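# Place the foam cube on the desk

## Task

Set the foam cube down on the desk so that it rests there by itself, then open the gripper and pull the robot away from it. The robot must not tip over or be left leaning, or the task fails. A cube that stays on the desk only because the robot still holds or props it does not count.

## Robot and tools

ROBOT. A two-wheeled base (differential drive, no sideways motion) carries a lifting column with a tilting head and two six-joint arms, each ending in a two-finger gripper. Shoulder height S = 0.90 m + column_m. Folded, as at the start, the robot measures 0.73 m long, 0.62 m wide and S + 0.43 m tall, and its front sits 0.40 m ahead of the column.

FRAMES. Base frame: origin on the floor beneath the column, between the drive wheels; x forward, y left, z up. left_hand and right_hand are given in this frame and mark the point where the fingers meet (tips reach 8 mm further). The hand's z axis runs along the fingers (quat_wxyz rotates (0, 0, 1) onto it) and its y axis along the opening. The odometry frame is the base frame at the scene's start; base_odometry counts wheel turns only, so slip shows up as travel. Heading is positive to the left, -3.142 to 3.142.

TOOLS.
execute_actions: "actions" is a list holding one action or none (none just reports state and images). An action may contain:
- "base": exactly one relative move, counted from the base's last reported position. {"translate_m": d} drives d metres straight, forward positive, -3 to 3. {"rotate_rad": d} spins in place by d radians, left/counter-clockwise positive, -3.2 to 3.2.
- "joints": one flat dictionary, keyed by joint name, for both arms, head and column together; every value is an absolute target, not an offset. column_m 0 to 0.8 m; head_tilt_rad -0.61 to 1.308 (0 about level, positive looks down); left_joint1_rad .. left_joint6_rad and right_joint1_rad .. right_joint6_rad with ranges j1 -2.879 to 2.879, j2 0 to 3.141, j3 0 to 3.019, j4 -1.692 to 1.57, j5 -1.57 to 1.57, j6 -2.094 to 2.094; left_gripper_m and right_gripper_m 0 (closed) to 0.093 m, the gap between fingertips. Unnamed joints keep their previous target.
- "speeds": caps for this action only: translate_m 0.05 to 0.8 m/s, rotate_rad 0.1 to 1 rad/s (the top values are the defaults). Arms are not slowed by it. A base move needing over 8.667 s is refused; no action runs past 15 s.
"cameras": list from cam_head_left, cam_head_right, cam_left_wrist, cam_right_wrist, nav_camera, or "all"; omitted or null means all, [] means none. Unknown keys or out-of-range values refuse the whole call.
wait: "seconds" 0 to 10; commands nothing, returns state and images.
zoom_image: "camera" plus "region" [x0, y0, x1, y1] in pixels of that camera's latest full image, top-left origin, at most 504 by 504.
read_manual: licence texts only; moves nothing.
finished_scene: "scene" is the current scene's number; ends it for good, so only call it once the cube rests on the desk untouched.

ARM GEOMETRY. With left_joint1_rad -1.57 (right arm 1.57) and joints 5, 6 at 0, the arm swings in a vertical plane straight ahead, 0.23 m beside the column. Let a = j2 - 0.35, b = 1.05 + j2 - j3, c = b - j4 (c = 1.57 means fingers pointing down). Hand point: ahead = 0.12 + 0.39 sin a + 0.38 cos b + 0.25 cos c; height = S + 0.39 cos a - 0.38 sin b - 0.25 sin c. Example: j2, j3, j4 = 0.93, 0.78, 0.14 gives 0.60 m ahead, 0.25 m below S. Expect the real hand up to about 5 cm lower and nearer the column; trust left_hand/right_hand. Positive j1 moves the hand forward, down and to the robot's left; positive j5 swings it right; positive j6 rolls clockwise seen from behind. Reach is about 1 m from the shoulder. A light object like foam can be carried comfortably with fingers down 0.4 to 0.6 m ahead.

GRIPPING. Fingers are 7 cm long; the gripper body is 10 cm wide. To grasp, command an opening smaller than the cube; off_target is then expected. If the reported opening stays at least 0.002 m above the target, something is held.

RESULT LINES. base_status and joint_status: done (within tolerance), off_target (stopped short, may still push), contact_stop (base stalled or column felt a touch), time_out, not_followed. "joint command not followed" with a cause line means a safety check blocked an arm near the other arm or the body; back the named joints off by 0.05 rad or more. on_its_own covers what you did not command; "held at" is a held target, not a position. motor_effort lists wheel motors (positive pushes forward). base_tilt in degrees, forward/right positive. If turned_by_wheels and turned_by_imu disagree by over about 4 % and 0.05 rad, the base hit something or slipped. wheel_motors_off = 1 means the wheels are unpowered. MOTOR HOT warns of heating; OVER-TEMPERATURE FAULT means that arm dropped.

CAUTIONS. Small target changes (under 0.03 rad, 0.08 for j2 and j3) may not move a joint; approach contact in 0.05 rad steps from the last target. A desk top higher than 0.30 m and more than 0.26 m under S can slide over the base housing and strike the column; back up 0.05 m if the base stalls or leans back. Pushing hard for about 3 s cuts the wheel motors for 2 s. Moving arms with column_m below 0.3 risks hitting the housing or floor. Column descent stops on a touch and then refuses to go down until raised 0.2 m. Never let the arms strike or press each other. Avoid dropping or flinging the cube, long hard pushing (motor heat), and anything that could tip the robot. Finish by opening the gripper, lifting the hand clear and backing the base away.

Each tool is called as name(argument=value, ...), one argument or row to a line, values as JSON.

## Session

execute_actions(
  actions=[],
)

Scene clock: 0.00 s.
Joint torques (N m, as the arm reports them, + toward a larger angle): no reading
base_odometry: x=+0.000 y=+0.000 heading=+0.000 (m, m, rad; odometry frame)
turned_by_wheels: +0.000 (rad since the last result)
turned_by_imu: +0.000 (rad since the last result)
base_tilt: forward=+0.7 right=+0.4 (deg)
base_status: not commanded
joint_positions: column_m=+0.556 head_tilt_rad=+0.893 left_joint1_rad=-1.567 left_joint2_rad=+0.894 left_joint3_rad=+0.388 left_joint4_rad=-0.978 left_joint5_rad=+0.042 left_joint6_rad=+0.091 left_gripper_m=+0.095 right_joint1_rad=+1.582 right_joint2_rad=+0.895 right_joint3_rad=+0.405 right_joint4_rad=-1.001 right_joint5_rad=+0.007 right_joint6_rad=-0.078 right_gripper_m=+0.095
joint_status: not commanded
wheel_motors_off: 0
motor_effort: left_wheel=+3 right_wheel=+1 (%)
left_hand: x=+0.1301 y=+0.2181 z=+1.2645 quat_wxyz=(+0.460, -0.029, -0.887, +0.039) (m; base frame)
right_hand: x=+0.1350 y=-0.2246 z=+1.2659 quat_wxyz=(+0.465, +0.041, -0.884, -0.018) (m; base frame)
pictures: cam_head_left, cam_head_right, cam_left_wrist, cam_right_wrist, nav_camera
Images, in order (width x height): cam_head_left 896x504, cam_head_right 896x504, cam_left_wrist 616x616, cam_right_wrist 616x616, nav_camera 896x504.

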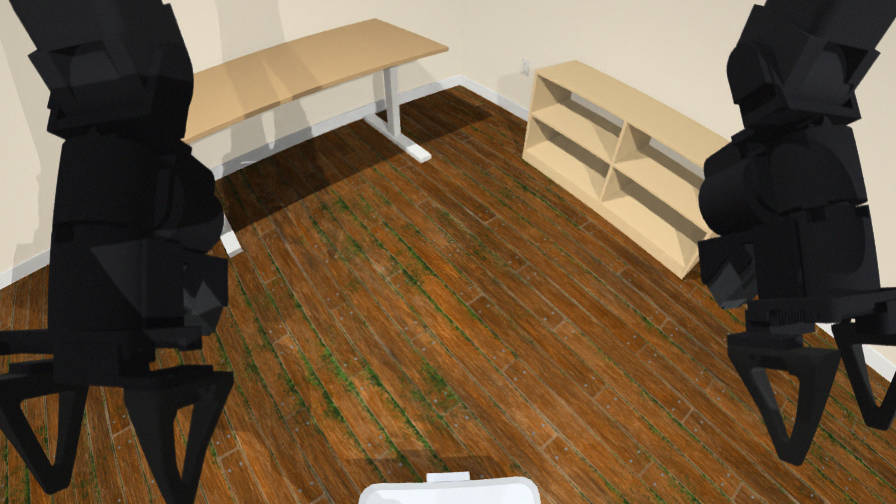

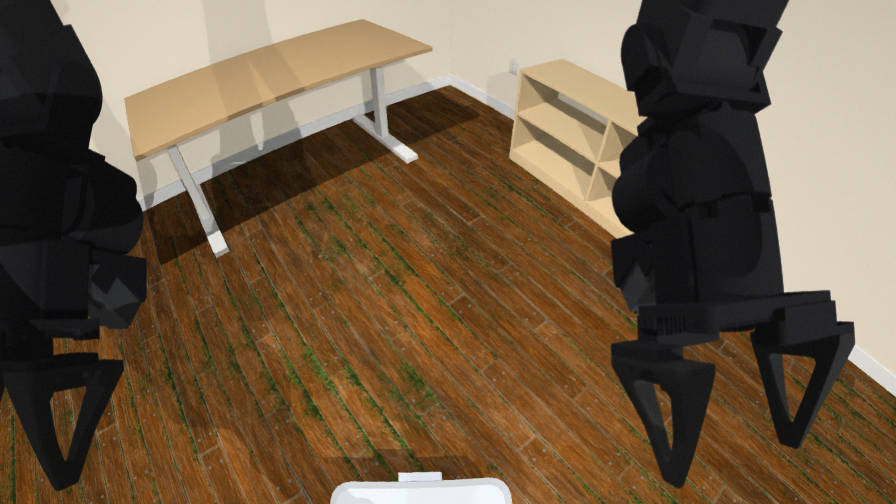

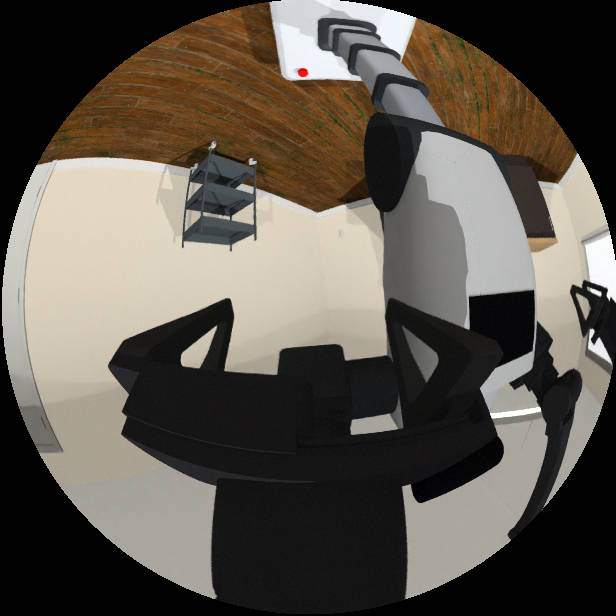

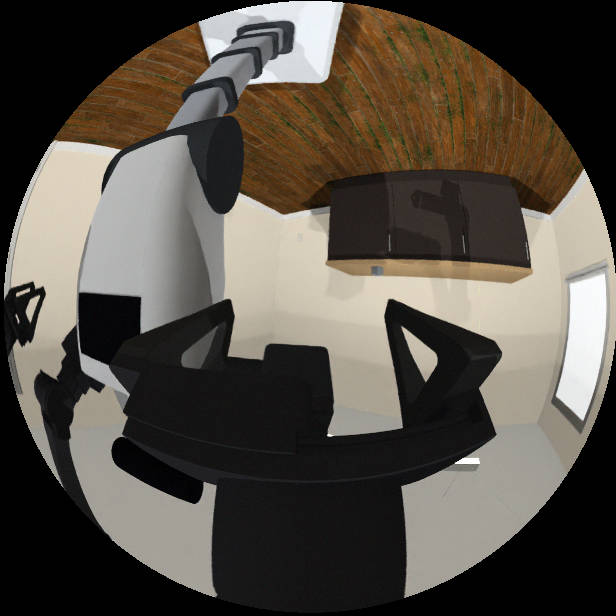

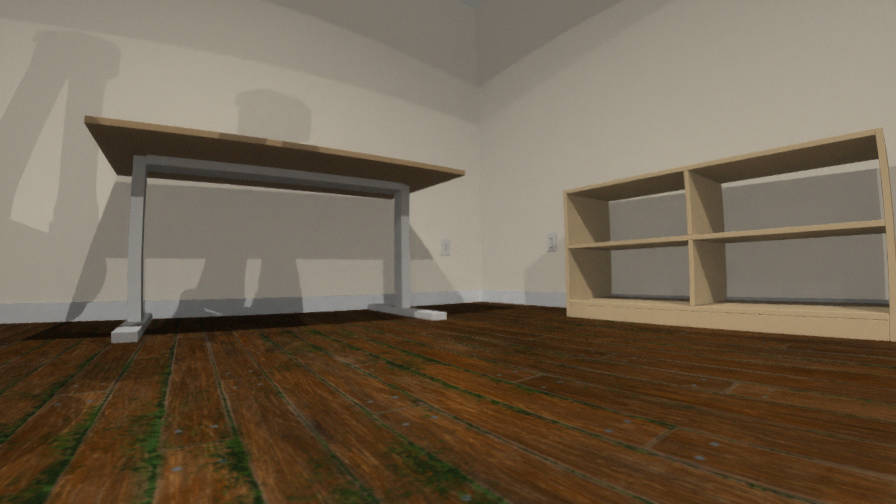

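execute_actions(
  actions=[
    {"base": {"rotate_rad": -2.57}, "joints": {"head_tilt_rad": 0.55, "right_joint1_rad": 1.57, "right_joint2_rad": 1.3, "right_joint3_rad": 1.28, "right_joint4_rad": -0.5, "right_joint5_rad": 0.0, "right_joint6_rad": 0.0, "right_gripper_m": 0.093}},
  ],
  cameras=["cam_head_left", "cam_head_right", "nav_camera"],
)

Scene clock: 11.37 s.
Joint torques (N m, as the arm reports them, + toward a larger angle): left_arm=[ 0.48 -7.86 -0.72 -1.57 -0.03  0.02] | right_arm=[ -0.54 -21.11   4.61   0.53  -0.14   0.15]
base_odometry: x=+0.000 y=+0.000 heading=-2.569 (m, m, rad; odometry frame)
turned_by_wheels: -2.569 (rad since the last result)
turned_by_imu: -2.546 (rad since the last result)
base_tilt: forward=+0.7 right=+0.4 (deg)
base_status: done
joint_positions: column_m=+0.556 head_tilt_rad=+0.568 left_joint1_rad=-1.567 left_joint2_rad=+0.894 left_joint3_rad=+0.388 left_joint4_rad=-0.978 left_joint5_rad=+0.042 left_joint6_rad=+0.091 left_gripper_m=+0.095 right_joint1_rad=+1.566 right_joint2_rad=+1.294 right_joint3_rad=+1.280 right_joint4_rad=-0.497 right_joint5_rad=+0.002 right_joint6_rad=-0.009 right_gripper_m=+0.093
joint_status: all done
wheel_motors_off: 0
motor_effort: left_wheel=+3(37) right_wheel=-3(30) (%)
left_hand: x=+0.1301 y=+0.2181 z=+1.2645 quat_wxyz=(+0.460, -0.029, -0.887, +0.039) (m; base frame)
right_hand: x=+0.6261 y=-0.2284 z=+1.1040 quat_wxyz=(-0.007, +0.003, -1.000, +0.003) (m; base frame)
pictures: cam_head_left, cam_head_right, nav_camera
Images, in order (width x height): cam_head_left 896x504, cam_head_right 896x504, nav_camera 896x504.

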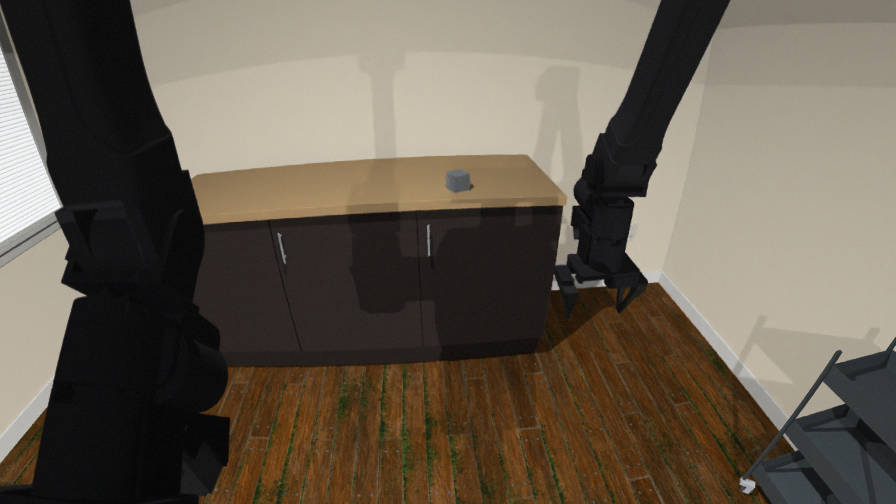

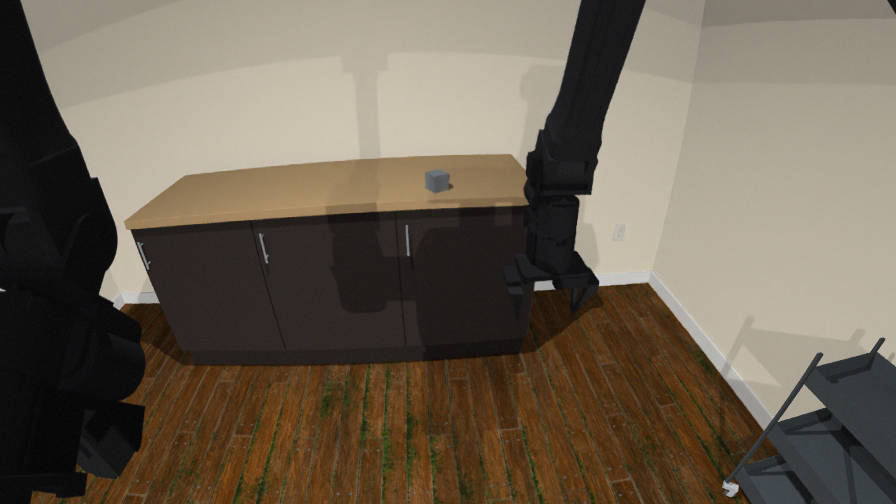

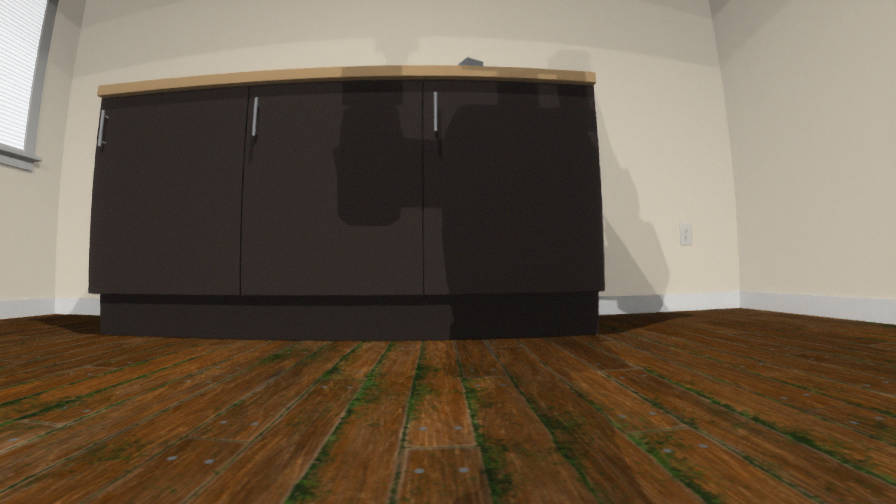

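zoom_image(
  camera="cam_head_left",
  region=[400, 140, 520, 220],
)

Region (400, 140, 520, 220) of cam_head_left's 896x504 image, scaled by 4.200, with more detail than that image has.

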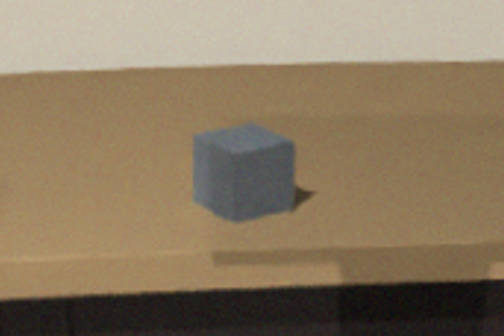

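execute_actions(
  actions=[
    {"base": {"rotate_rad": 0.08}},
  ],
  cameras=[],
)

execute_actions(
  actions=[
    {"base": {"translate_m": 1.08}, "joints": {"head_tilt_rad": 0.9, "right_joint1_rad": 1.57, "right_joint2_rad": 1.382, "right_joint3_rad": 1.5, "right_joint4_rad": -0.634, "right_joint5_rad": 0.0, "right_joint6_rad": -0.5}},
  ],
  cameras=["cam_head_left", "cam_head_right", "nav_camera", "cam_right_wrist"],
)

Scene clock: 31.27 s.
Joint torques (N m, as the arm reports them, + toward a larger angle): left_arm=[ 0.44 -7.88 -0.73 -1.58 -0.03  0.02] | right_arm=[ -0.87 -20.95   4.57   0.54  -0.14   0.15]
base_odometry: x=+0.000 y=+0.000 heading=-2.490 (m, m, rad; odometry frame)
turned_by_wheels: +0.079 (rad since the last result)
turned_by_imu: +0.077 (rad since the last result)
base_tilt: forward=+0.6 right=+0.4 (deg)
base_status: done
joint_positions: column_m=+0.556 head_tilt_rad=+0.568 left_joint1_rad=-1.567 left_joint2_rad=+0.894 left_joint3_rad=+0.388 left_joint4_rad=-0.978 left_joint5_rad=+0.042 left_joint6_rad=+0.091 left_gripper_m=+0.095 right_joint1_rad=+1.572 right_joint2_rad=+1.294 right_joint3_rad=+1.280 right_joint4_rad=-0.497 right_joint5_rad=+0.002 right_joint6_rad=-0.009 right_gripper_m=+0.093
joint_status: not commanded
wheel_motors_off: 0
motor_effort: left_wheel=-2(18) right_wheel=+3(20) (%)
left_hand: x=+0.1301 y=+0.2181 z=+1.2645 quat_wxyz=(+0.460, -0.029, -0.887, +0.039) (m; base frame)
right_hand: x=+0.6261 y=-0.2253 z=+1.1040 quat_wxyz=(-0.007, +0.005, -1.000, +0.001) (m; base frame)
pictures: none
No camera images: the call's "cameras" was empty. Leave "cameras" out to get every camera's image.

Scene clock: 34.87 s.
Joint torques (N m, as the arm reports them, + toward a larger angle): left_arm=[ 0.47 -8.01 -0.95 -1.57 -0.03  0.02] | right_arm=[ -0.84 -24.     7.02   0.48  -0.2   -0.05]
base_odometry: x=-0.859 y=-0.655 heading=-2.491 (m, m, rad; odometry frame)
turned_by_wheels: -0.001 (rad since the last result)
turned_by_imu: -0.002 (rad since the last result)
base_tilt: forward=+0.6 right=+0.4 (deg)
base_status: done
joint_positions: column_m=+0.556 head_tilt_rad=+0.902 left_joint1_rad=-1.567 left_joint2_rad=+0.894 left_joint3_rad=+0.392 left_joint4_rad=-0.978 left_joint5_rad=+0.042 left_joint6_rad=+0.091 left_gripper_m=+0.095 right_joint1_rad=+1.572 right_joint2_rad=+1.388 right_joint3_rad=+1.482 right_joint4_rad=-0.631 right_joint5_rad=+0.002 right_joint6_rad=-0.490 right_gripper_m=+0.093
joint_status: all done
wheel_motors_off: 0
motor_effort: left_wheel=-1(39) right_wheel=+2(51) (%)
left_hand: x=+0.1319 y=+0.2181 z=+1.2638 quat_wxyz=(+0.459, -0.029, -0.887, +0.039) (m; base frame)
right_hand: x=+0.6736 y=-0.2253 z=+1.0954 quat_wxyz=(+0.007, +0.243, -0.970, -0.001) (m; base frame)
pictures: cam_head_left, cam_head_right, cam_right_wrist, nav_camera
Images, in order (width x height): cam_head_left 896x504, cam_head_right 896x504, cam_right_wrist 616x616, nav_camera 896x504.

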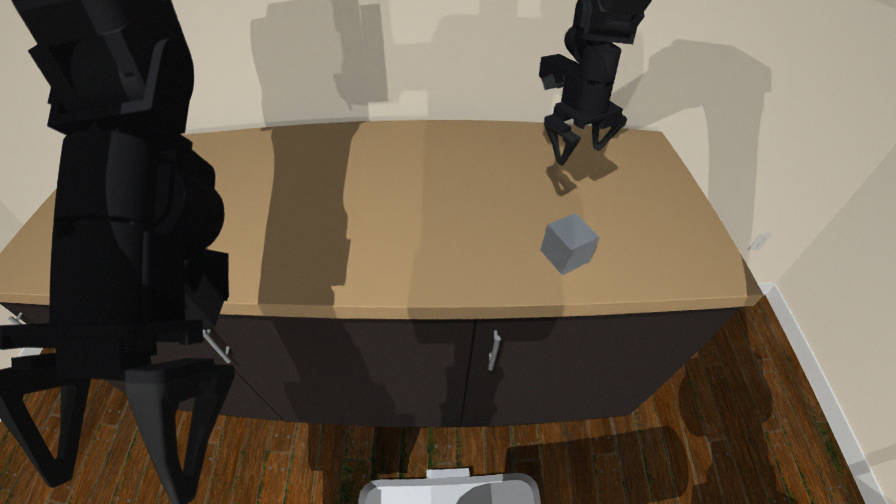

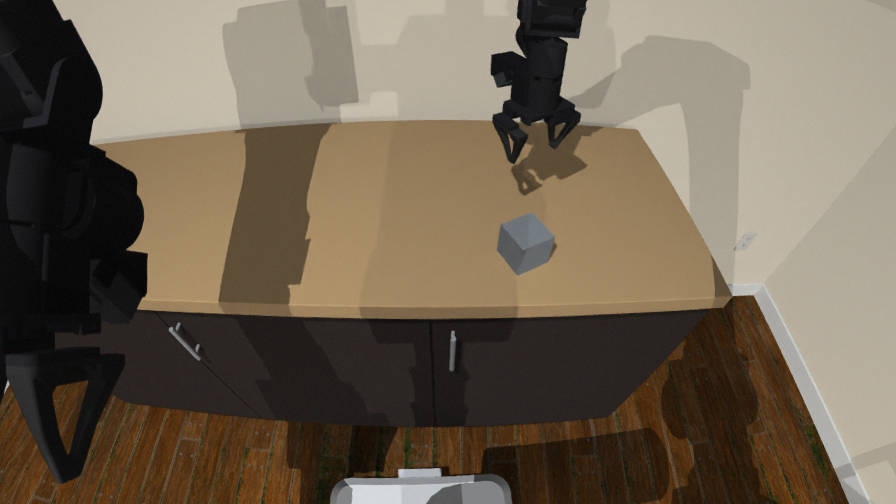

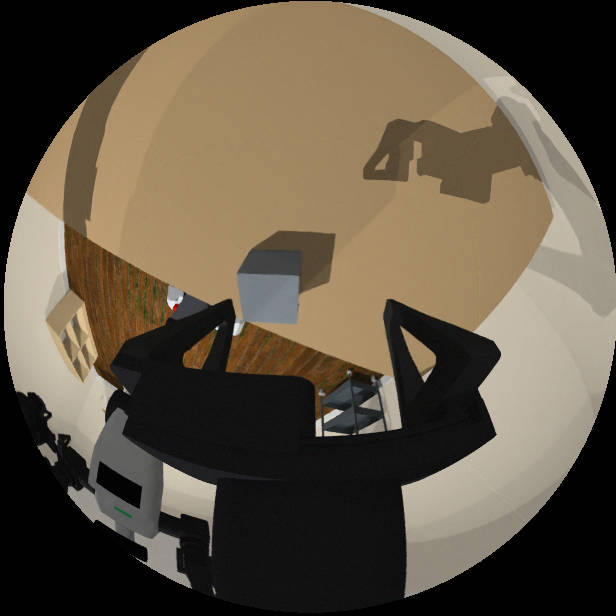

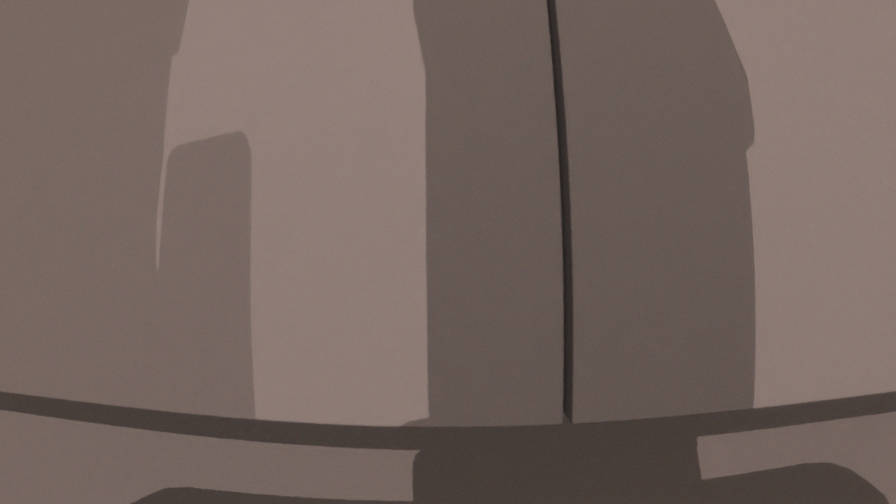

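zoom_image(
  camera="cam_right_wrist",
  region=[200, 200, 420, 360],
)

Region (200, 200, 420, 360) of cam_right_wrist's 616x616 image, scaled by 2.291, with more detail than that image has; it fills the top 367 rows of this view, and the rest is white.

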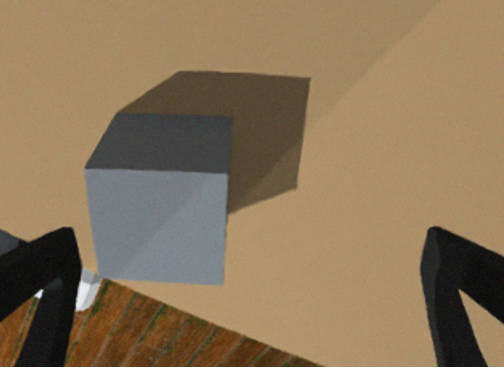

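execute_actions(
  actions=[
    {"base": {"translate_m": -0.095}, "joints": {"column_m": 0.48}},
  ],
  cameras=["cam_head_left", "cam_right_wrist"],
)

zoom_image(
  camera="cam_right_wrist",
  region=[190, 170, 430, 360],
)

Scene clock: 53.87 s.
Joint torques (N m, as the arm reports them, + toward a larger angle): left_arm=[ 0.53 -7.86 -0.57 -1.57 -0.03  0.02] | right_arm=[ -0.84 -24.11   6.91   0.51  -0.2   -0.05]
base_odometry: x=-0.783 y=-0.597 heading=-2.490 (m, m, rad; odometry frame)
turned_by_wheels: +0.001 (rad since the last result)
turned_by_imu: -0.001 (rad since the last result)
base_tilt: forward=+0.6 right=+0.4 (deg)
base_status: done
joint_positions: column_m=+0.480 head_tilt_rad=+0.902 left_joint1_rad=-1.567 left_joint2_rad=+0.893 left_joint3_rad=+0.386 left_joint4_rad=-0.978 left_joint5_rad=+0.042 left_joint6_rad=+0.091 left_gripper_m=+0.095 right_joint1_rad=+1.572 right_joint2_rad=+1.388 right_joint3_rad=+1.483 right_joint4_rad=-0.632 right_joint5_rad=+0.002 right_joint6_rad=-0.490 right_gripper_m=+0.093
joint_status: all done
wheel_motors_off: 0
motor_effort: left_wheel=+2(31) right_wheel=-2(21) (%)
left_hand: x=+0.1289 y=+0.2181 z=+1.1885 quat_wxyz=(+0.461, -0.029, -0.886, +0.039) (m; base frame)
right_hand: x=+0.6740 y=-0.2253 z=+1.0192 quat_wxyz=(+0.007, +0.243, -0.970, -0.001) (m; base frame)
pictures: cam_head_left, cam_right_wrist
Images, in order (width x height): cam_head_left 896x504, cam_right_wrist 616x616.

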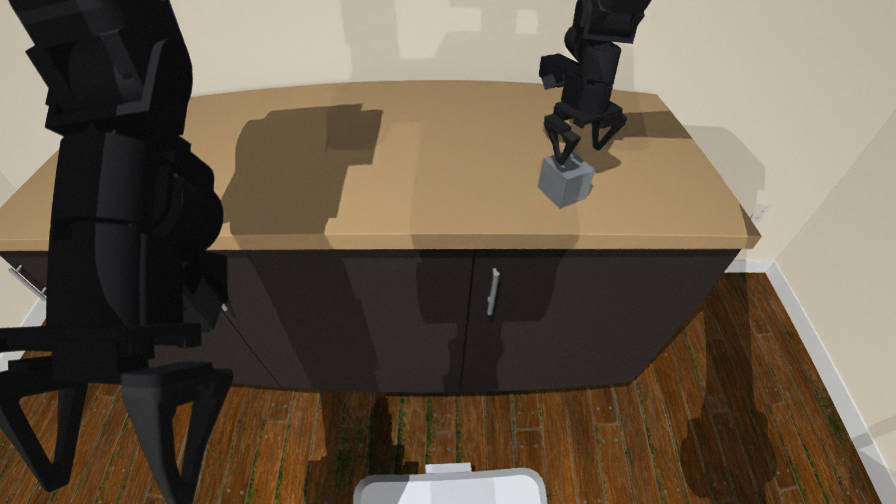

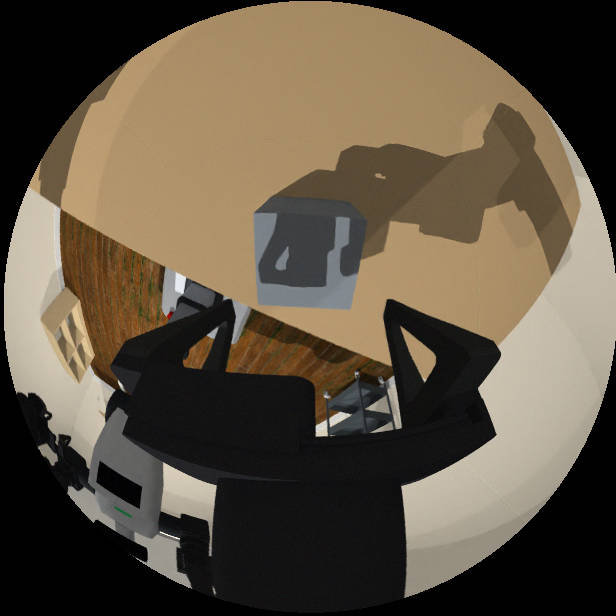

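Region (190, 170, 430, 360) of cam_right_wrist's 616x616 image, scaled by 2.100, with more detail than that image has; it fills the top 399 rows of this view, and the rest is white.

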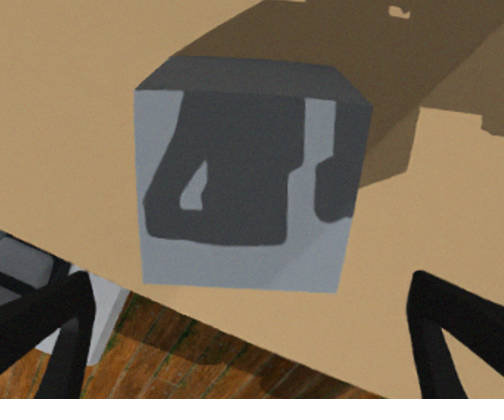

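execute_actions(
  actions=[
    {"joints": {"column_m": 0.403, "right_joint6_rad": -0.43}},
  ],
  cameras=["cam_head_left", "cam_right_wrist"],
)

Scene clock: 65.10 s.
Joint torques (N m, as the arm reports them, + toward a larger angle): left_arm=[ 0.49 -7.73 -0.56 -1.56 -0.03  0.02] | right_arm=[ -0.88 -24.16   6.91   0.51  -0.19   0.13]
base_odometry: x=-0.783 y=-0.597 heading=-2.490 (m, m, rad; odometry frame)
turned_by_wheels: +0.000 (rad since the last result)
turned_by_imu: -0.002 (rad since the last result)
base_tilt: forward=+0.7 right=+0.4 (deg)
base_status: not commanded
joint_positions: column_m=+0.403 head_tilt_rad=+0.902 left_joint1_rad=-1.567 left_joint2_rad=+0.893 left_joint3_rad=+0.386 left_joint4_rad=-0.978 left_joint5_rad=+0.042 left_joint6_rad=+0.091 left_gripper_m=+0.095 right_joint1_rad=+1.572 right_joint2_rad=+1.388 right_joint3_rad=+1.483 right_joint4_rad=-0.632 right_joint5_rad=+0.002 right_joint6_rad=-0.438 right_gripper_m=+0.093
joint_status: all done
wheel_motors_off: 0
motor_effort: left_wheel=+2(2) right_wheel=-2(2) (%)
left_hand: x=+0.1289 y=+0.2181 z=+1.1115 quat_wxyz=(+0.461, -0.029, -0.886, +0.039) (m; base frame)
right_hand: x=+0.6740 y=-0.2253 z=+0.9422 quat_wxyz=(+0.007, +0.217, -0.976, -0.001) (m; base frame)
pictures: cam_head_left, cam_right_wrist
Images, in order (width x height): cam_head_left 896x504, cam_right_wrist 616x616.

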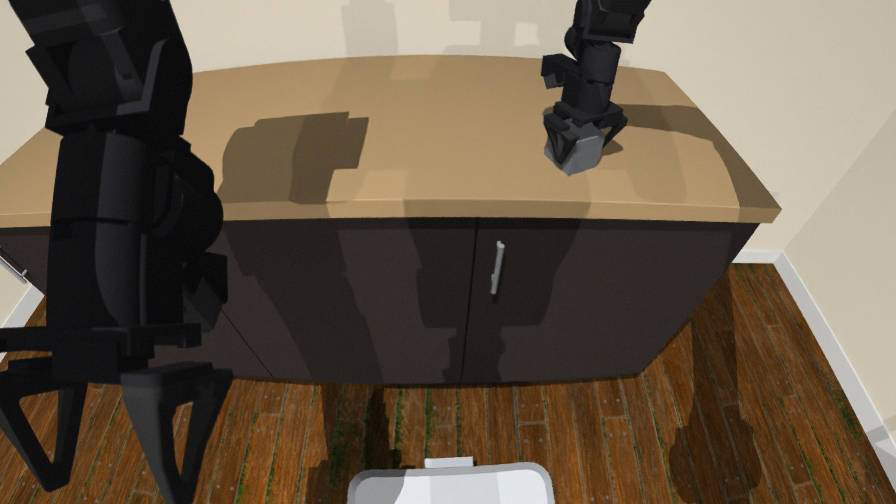

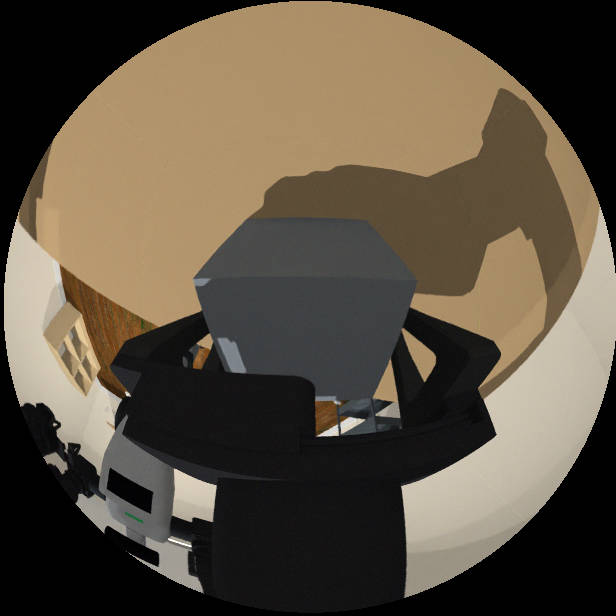

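execute_actions(
  actions=[
    {"joints": {"right_gripper_m": 0.045}},
  ],
  cameras=["cam_head_left", "cam_right_wrist"],
)

Scene clock: 68.53 s.
Joint torques (N m, as the arm reports them, + toward a larger angle): left_arm=[ 0.49 -7.86 -0.58 -1.58 -0.03  0.02] | right_arm=[ -0.89 -24.14   6.89   0.52  -0.18   0.13]
base_odometry: x=-0.783 y=-0.597 heading=-2.490 (m, m, rad; odometry frame)
turned_by_wheels: +0.000 (rad since the last result)
turned_by_imu: -0.001 (rad since the last result)
base_tilt: forward=+0.7 right=+0.3 (deg)
base_status: not commanded
joint_positions: column_m=+0.403 head_tilt_rad=+0.902 left_joint1_rad=-1.567 left_joint2_rad=+0.893 left_joint3_rad=+0.386 left_joint4_rad=-0.978 left_joint5_rad=+0.042 left_joint6_rad=+0.091 left_gripper_m=+0.095 right_joint1_rad=+1.572 right_joint2_rad=+1.388 right_joint3_rad=+1.483 right_joint4_rad=-0.632 right_joint5_rad=+0.002 right_joint6_rad=-0.438 right_gripper_m=+0.067
joint_status: right_gripper_m off_target (ended at +0.067, target +0.045)
wheel_motors_off: 0
motor_effort: left_wheel=+2(2) right_wheel=-2(2) (%)
left_hand: x=+0.1289 y=+0.2181 z=+1.1115 quat_wxyz=(+0.461, -0.029, -0.886, +0.039) (m; base frame)
right_hand: x=+0.6740 y=-0.2252 z=+0.9422 quat_wxyz=(+0.007, +0.217, -0.976, -0.001) (m; base frame)
pictures: cam_head_left, cam_right_wrist
Images, in order (width x height): cam_head_left 896x504, cam_right_wrist 616x616.

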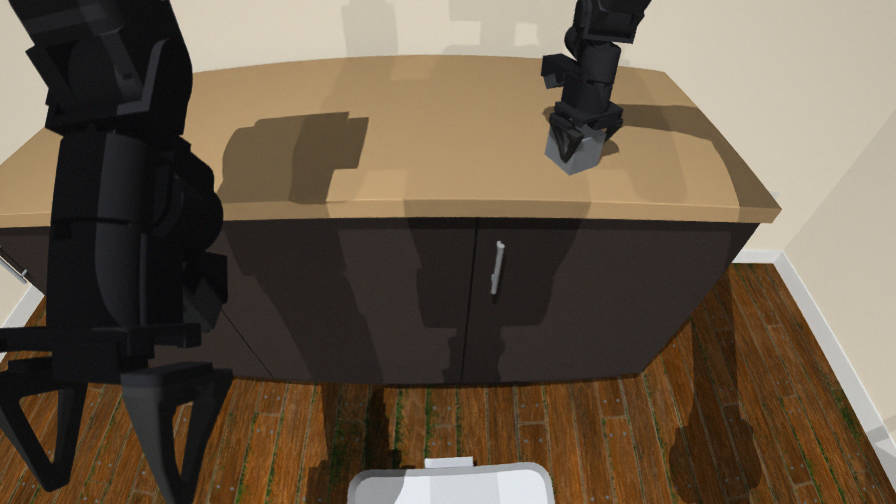

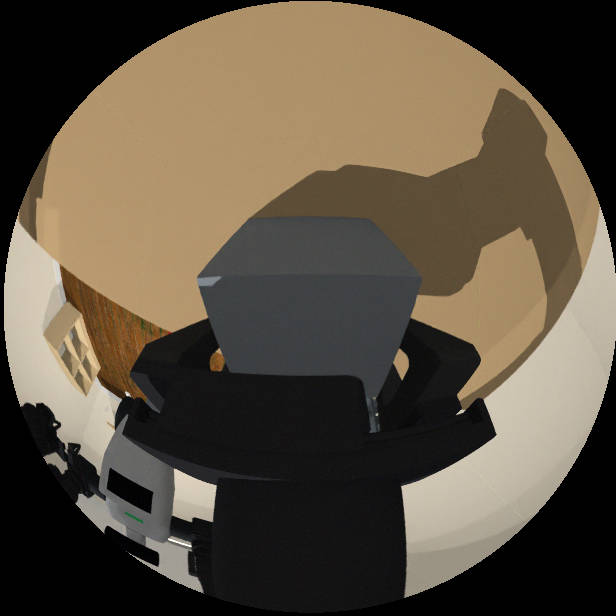

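execute_actions(
  actions=[
    {"base": {"rotate_rad": 3.05}, "joints": {"column_m": 0.5, "head_tilt_rad": 0.55}},
  ],
  cameras=["cam_head_left", "cam_right_wrist", "nav_camera"],
)

Scene clock: 92.93 s.
Joint torques (N m, as the arm reports them, + toward a larger angle): left_arm=[ 0.46 -7.8  -0.64 -1.57 -0.03  0.02] | right_arm=[ -0.87 -23.96   6.83   0.51  -0.18   0.13]
base_odometry: x=-0.783 y=-0.597 heading=+0.559 (m, m, rad; odometry frame)
turned_by_wheels: +3.049 (rad since the last result)
turned_by_imu: +3.014 (rad since the last result)
base_tilt: forward=+0.6 right=+0.3 (deg)
base_status: done
joint_positions: column_m=+0.500 head_tilt_rad=+0.568 left_joint1_rad=-1.567 left_joint2_rad=+0.893 left_joint3_rad=+0.386 left_joint4_rad=-0.978 left_joint5_rad=+0.042 left_joint6_rad=+0.091 left_gripper_m=+0.095 right_joint1_rad=+1.572 right_joint2_rad=+1.388 right_joint3_rad=+1.483 right_joint4_rad=-0.632 right_joint5_rad=+0.002 right_joint6_rad=-0.438 right_gripper_m=+0.067
joint_status: all done
wheel_motors_off: 0
motor_effort: left_wheel=-2(41) right_wheel=+2(42) (%)
left_hand: x=+0.1289 y=+0.2181 z=+1.2083 quat_wxyz=(+0.461, -0.029, -0.886, +0.039) (m; base frame)
right_hand: x=+0.6740 y=-0.2250 z=+1.0391 quat_wxyz=(+0.007, +0.217, -0.976, -0.001) (m; base frame)
pictures: cam_head_left, cam_right_wrist, nav_camera
Images, in order (width x height): cam_head_left 896x504, cam_right_wrist 616x616, nav_camera 896x504.

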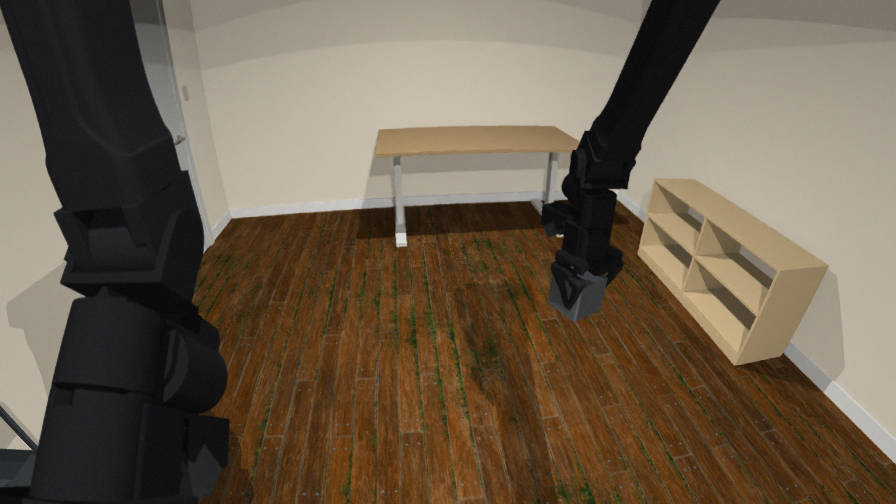

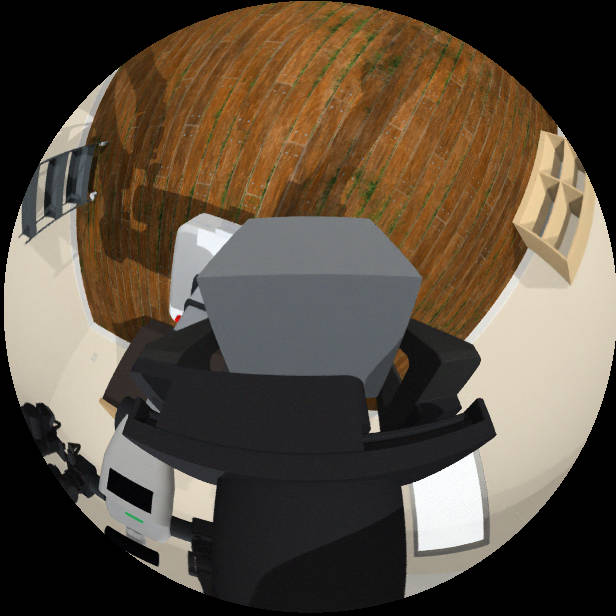

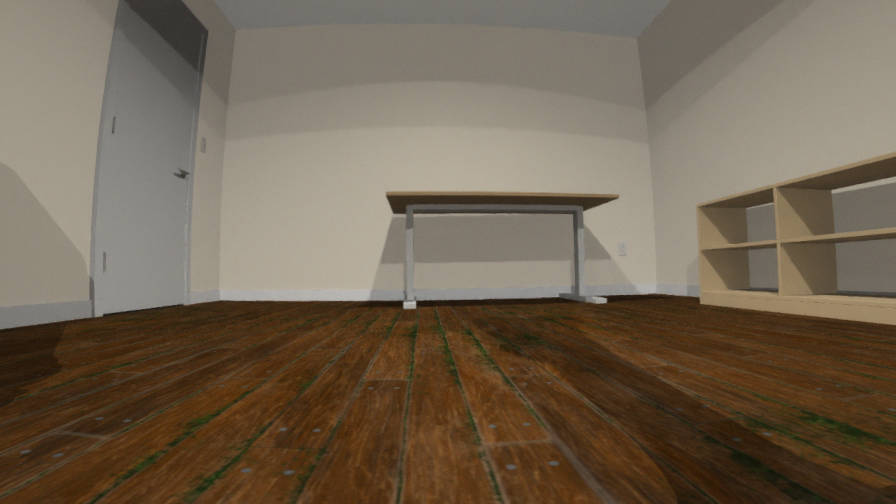

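execute_actions(
  actions=[
    {"base": {"translate_m": 2.2}, "joints": {"column_m": 0.41, "head_tilt_rad": 0.95, "right_joint1_rad": 1.57, "right_joint2_rad": 1.71, "right_joint3_rad": 1.95, "right_joint4_rad": -0.76, "right_joint5_rad": 0.0, "right_joint6_rad": -0.1, "right_gripper_m": 0.045}},
  ],
  cameras=["cam_head_left", "cam_head_right", "cam_right_wrist", "nav_camera"],
)

Scene clock: 106.13 s.
Joint torques (N m, as the arm reports them, + toward a larger angle): left_arm=[ 0.49 -7.85 -0.76 -1.53 -0.03  0.02] | right_arm=[ -0.97 -28.46   8.56   0.43  -0.15   0.16]
base_odometry: x=+1.081 y=+0.571 heading=+0.560 (m, m, rad; odometry frame)
turned_by_wheels: +0.001 (rad since the last result)
turned_by_imu: +0.000 (rad since the last result)
base_tilt: forward=+0.6 right=+0.4 (deg)
base_status: done
joint_positions: column_m=+0.410 head_tilt_rad=+0.951 left_joint1_rad=-1.567 left_joint2_rad=+0.893 left_joint3_rad=+0.388 left_joint4_rad=-0.978 left_joint5_rad=+0.042 left_joint6_rad=+0.091 left_gripper_m=+0.095 right_joint1_rad=+1.572 right_joint2_rad=+1.729 right_joint3_rad=+1.921 right_joint4_rad=-0.757 right_joint5_rad=+0.002 right_joint6_rad=-0.110 right_gripper_m=+0.067
joint_status: right_gripper_m off_target (ended at +0.067, target +0.045); the others done
wheel_motors_off: 0
motor_effort: left_wheel=+2(41) right_wheel=-1(46) (%)
left_hand: x=+0.1302 y=+0.2181 z=+1.1180 quat_wxyz=(+0.460, -0.029, -0.887, +0.039) (m; base frame)
right_hand: x=+0.7424 y=-0.2248 z=+0.8503 quat_wxyz=(+0.021, +0.055, -0.998, -0.001) (m; base frame)
pictures: cam_head_left, cam_head_right, cam_right_wrist, nav_camera
Images, in order (width x height): cam_head_left 896x504, cam_head_right 896x504, cam_right_wrist 616x616, nav_camera 896x504.

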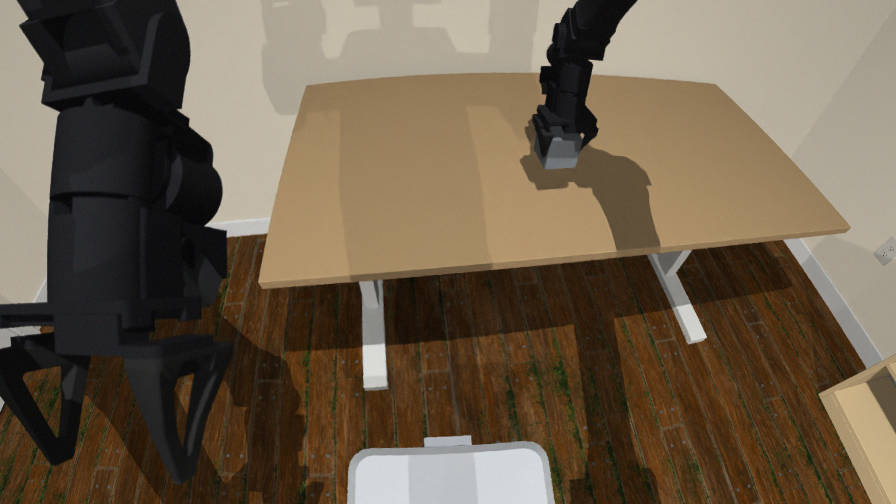

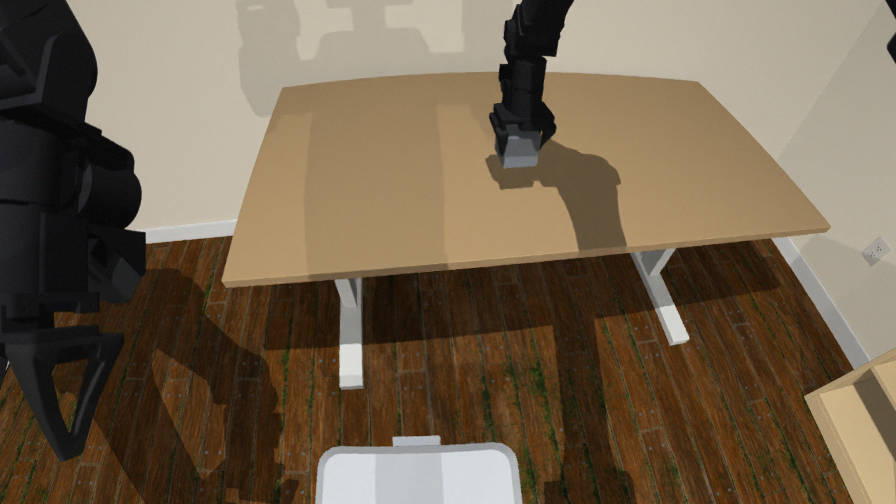

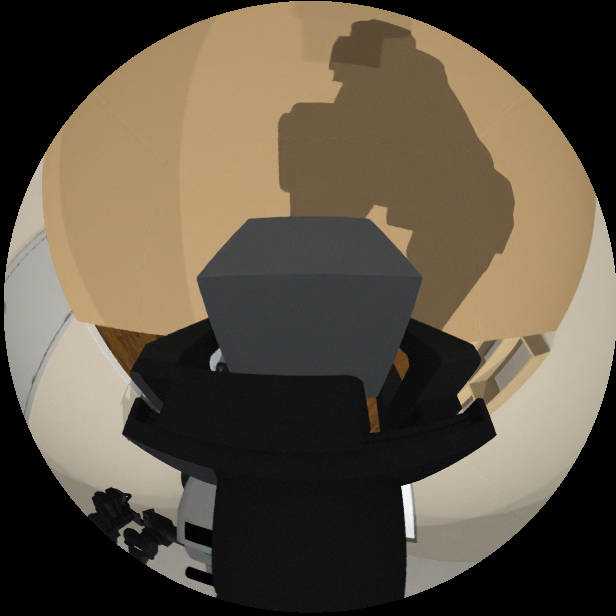

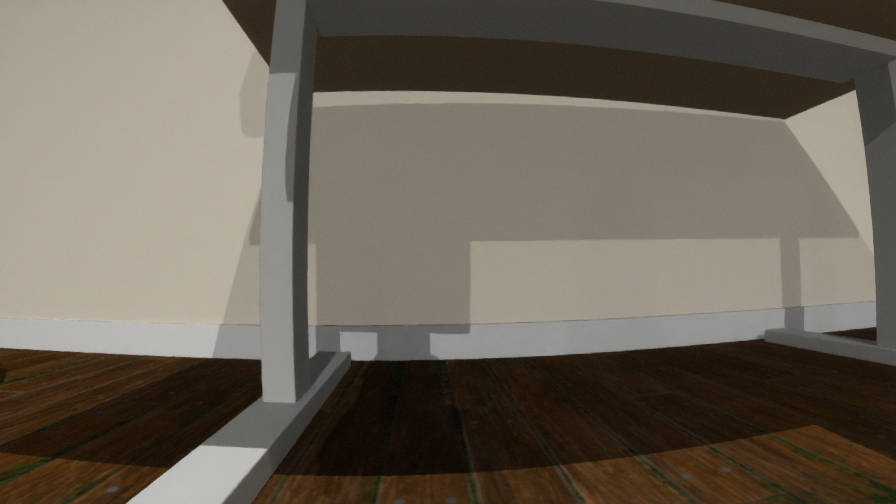

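execute_actions(
  actions=[
    {"joints": {"column_m": 0.322}},
  ],
  cameras=["cam_head_left", "cam_right_wrist"],
)

zoom_image(
  camera="cam_head_left",
  region=[490, 90, 640, 200],
)

Scene clock: 110.77 s.
Joint torques (N m, as the arm reports them, + toward a larger angle): left_arm=[ 0.53 -7.77 -0.73 -1.56 -0.03  0.02] | right_arm=[ -0.93 -28.42   8.56   0.42  -0.15   0.16]
base_odometry: x=+1.081 y=+0.571 heading=+0.560 (m, m, rad; odometry frame)
turned_by_wheels: +0.000 (rad since the last result)
turned_by_imu: -0.002 (rad since the last result)
base_tilt: forward=+0.6 right=+0.4 (deg)
base_status: not commanded
joint_positions: column_m=+0.322 head_tilt_rad=+0.951 left_joint1_rad=-1.567 left_joint2_rad=+0.893 left_joint3_rad=+0.388 left_joint4_rad=-0.978 left_joint5_rad=+0.042 left_joint6_rad=+0.091 left_gripper_m=+0.095 right_joint1_rad=+1.572 right_joint2_rad=+1.728 right_joint3_rad=+1.921 right_joint4_rad=-0.757 right_joint5_rad=+0.002 right_joint6_rad=-0.110 right_gripper_m=+0.067
joint_status: all done
wheel_motors_off: 0
motor_effort: left_wheel=+2(2) right_wheel=-2(2) (%)
left_hand: x=+0.1302 y=+0.2181 z=+1.0300 quat_wxyz=(+0.460, -0.029, -0.887, +0.039) (m; base frame)
right_hand: x=+0.7427 y=-0.2248 z=+0.7628 quat_wxyz=(+0.020, +0.055, -0.998, -0.001) (m; base frame)
pictures: cam_head_left, cam_right_wrist
Images, in order (width x height): cam_head_left 896x504, cam_right_wrist 616x616.

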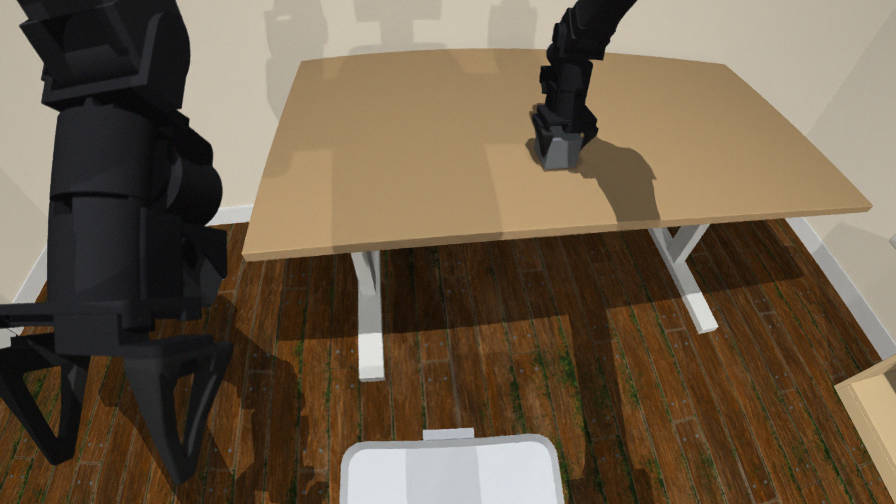

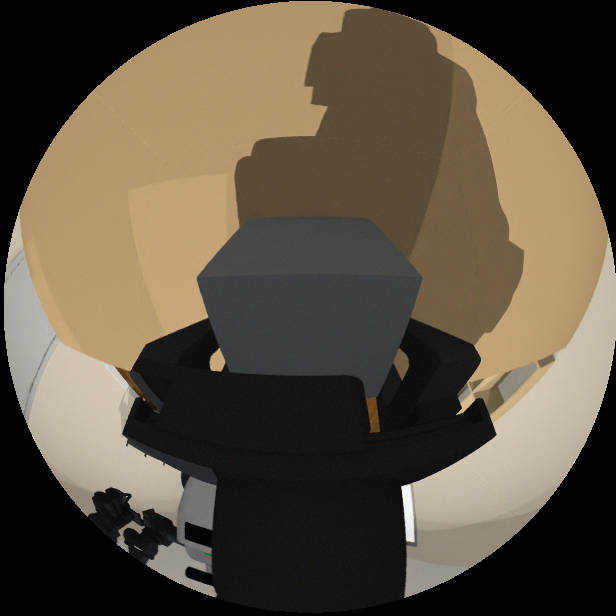

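Region (490, 90, 640, 200) of cam_head_left's 896x504 image, scaled by 3.360, with more detail than that image has; it fills the top 370 rows of this view, and the rest is white.

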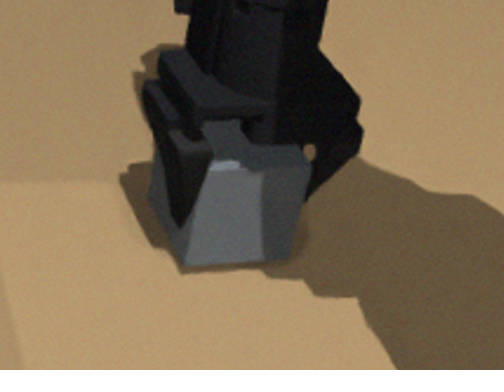

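execute_actions(
  actions=[
    {"joints": {"column_m": 0.311}},
  ],
  cameras=["cam_head_left"],
)

zoom_image(
  camera="cam_head_left",
  region=[490, 90, 640, 200],
)

Scene clock: 114.37 s.
Joint torques (N m, as the arm reports them, + toward a larger angle): left_arm=[ 0.56 -7.86 -0.7  -1.53 -0.03  0.02] | right_arm=[ -0.71 -28.14   8.57   0.48  -0.15   0.15]
base_odometry: x=+1.081 y=+0.571 heading=+0.560 (m, m, rad; odometry frame)
turned_by_wheels: +0.000 (rad since the last result)
turned_by_imu: -0.002 (rad since the last result)
base_tilt: forward=+0.6 right=+0.5 (deg)
base_status: not commanded
joint_positions: column_m=+0.311 head_tilt_rad=+0.951 left_joint1_rad=-1.567 left_joint2_rad=+0.893 left_joint3_rad=+0.388 left_joint4_rad=-0.978 left_joint5_rad=+0.042 left_joint6_rad=+0.091 left_gripper_m=+0.095 right_joint1_rad=+1.572 right_joint2_rad=+1.724 right_joint3_rad=+1.922 right_joint4_rad=-0.761 right_joint5_rad=+0.001 right_joint6_rad=-0.110 right_gripper_m=+0.067
joint_status: all done
wheel_motors_off: 0
motor_effort: left_wheel=+3(3) right_wheel=-2(3) (%)
left_hand: x=+0.1302 y=+0.2181 z=+1.0190 quat_wxyz=(+0.460, -0.029, -0.887, +0.039) (m; base frame)
right_hand: x=+0.7441 y=-0.2248 z=+0.7546 quat_wxyz=(+0.020, +0.055, -0.998, -0.001) (m; base frame)
pictures: cam_head_left
Images, in order (width x height): cam_head_left 896x504.

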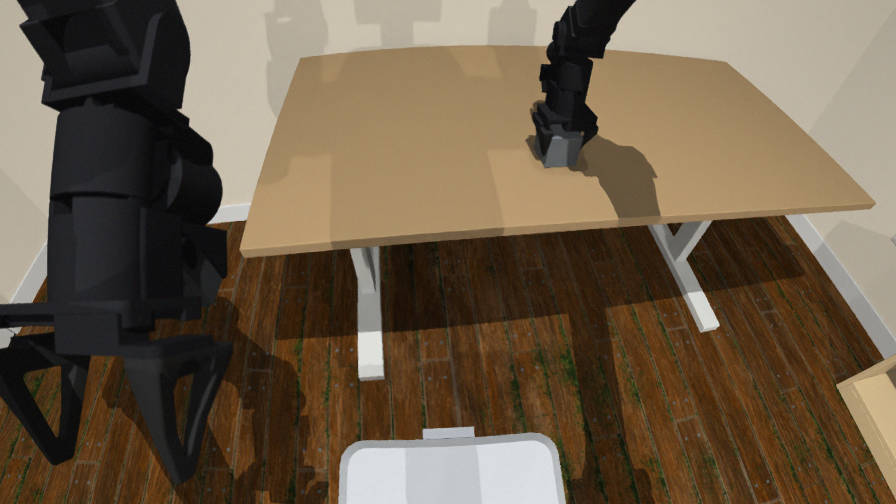

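Region (490, 90, 640, 200) of cam_head_left's 896x504 image, scaled by 3.360, with more detail than that image has; it fills the top 370 rows of this view, and the rest is white.

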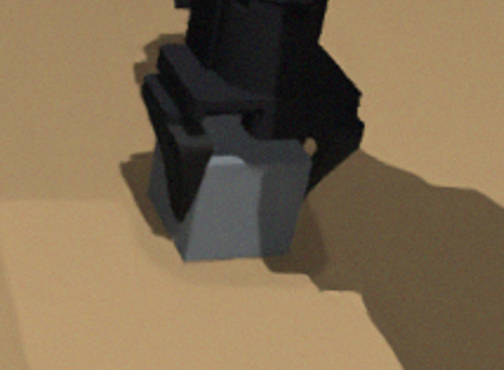

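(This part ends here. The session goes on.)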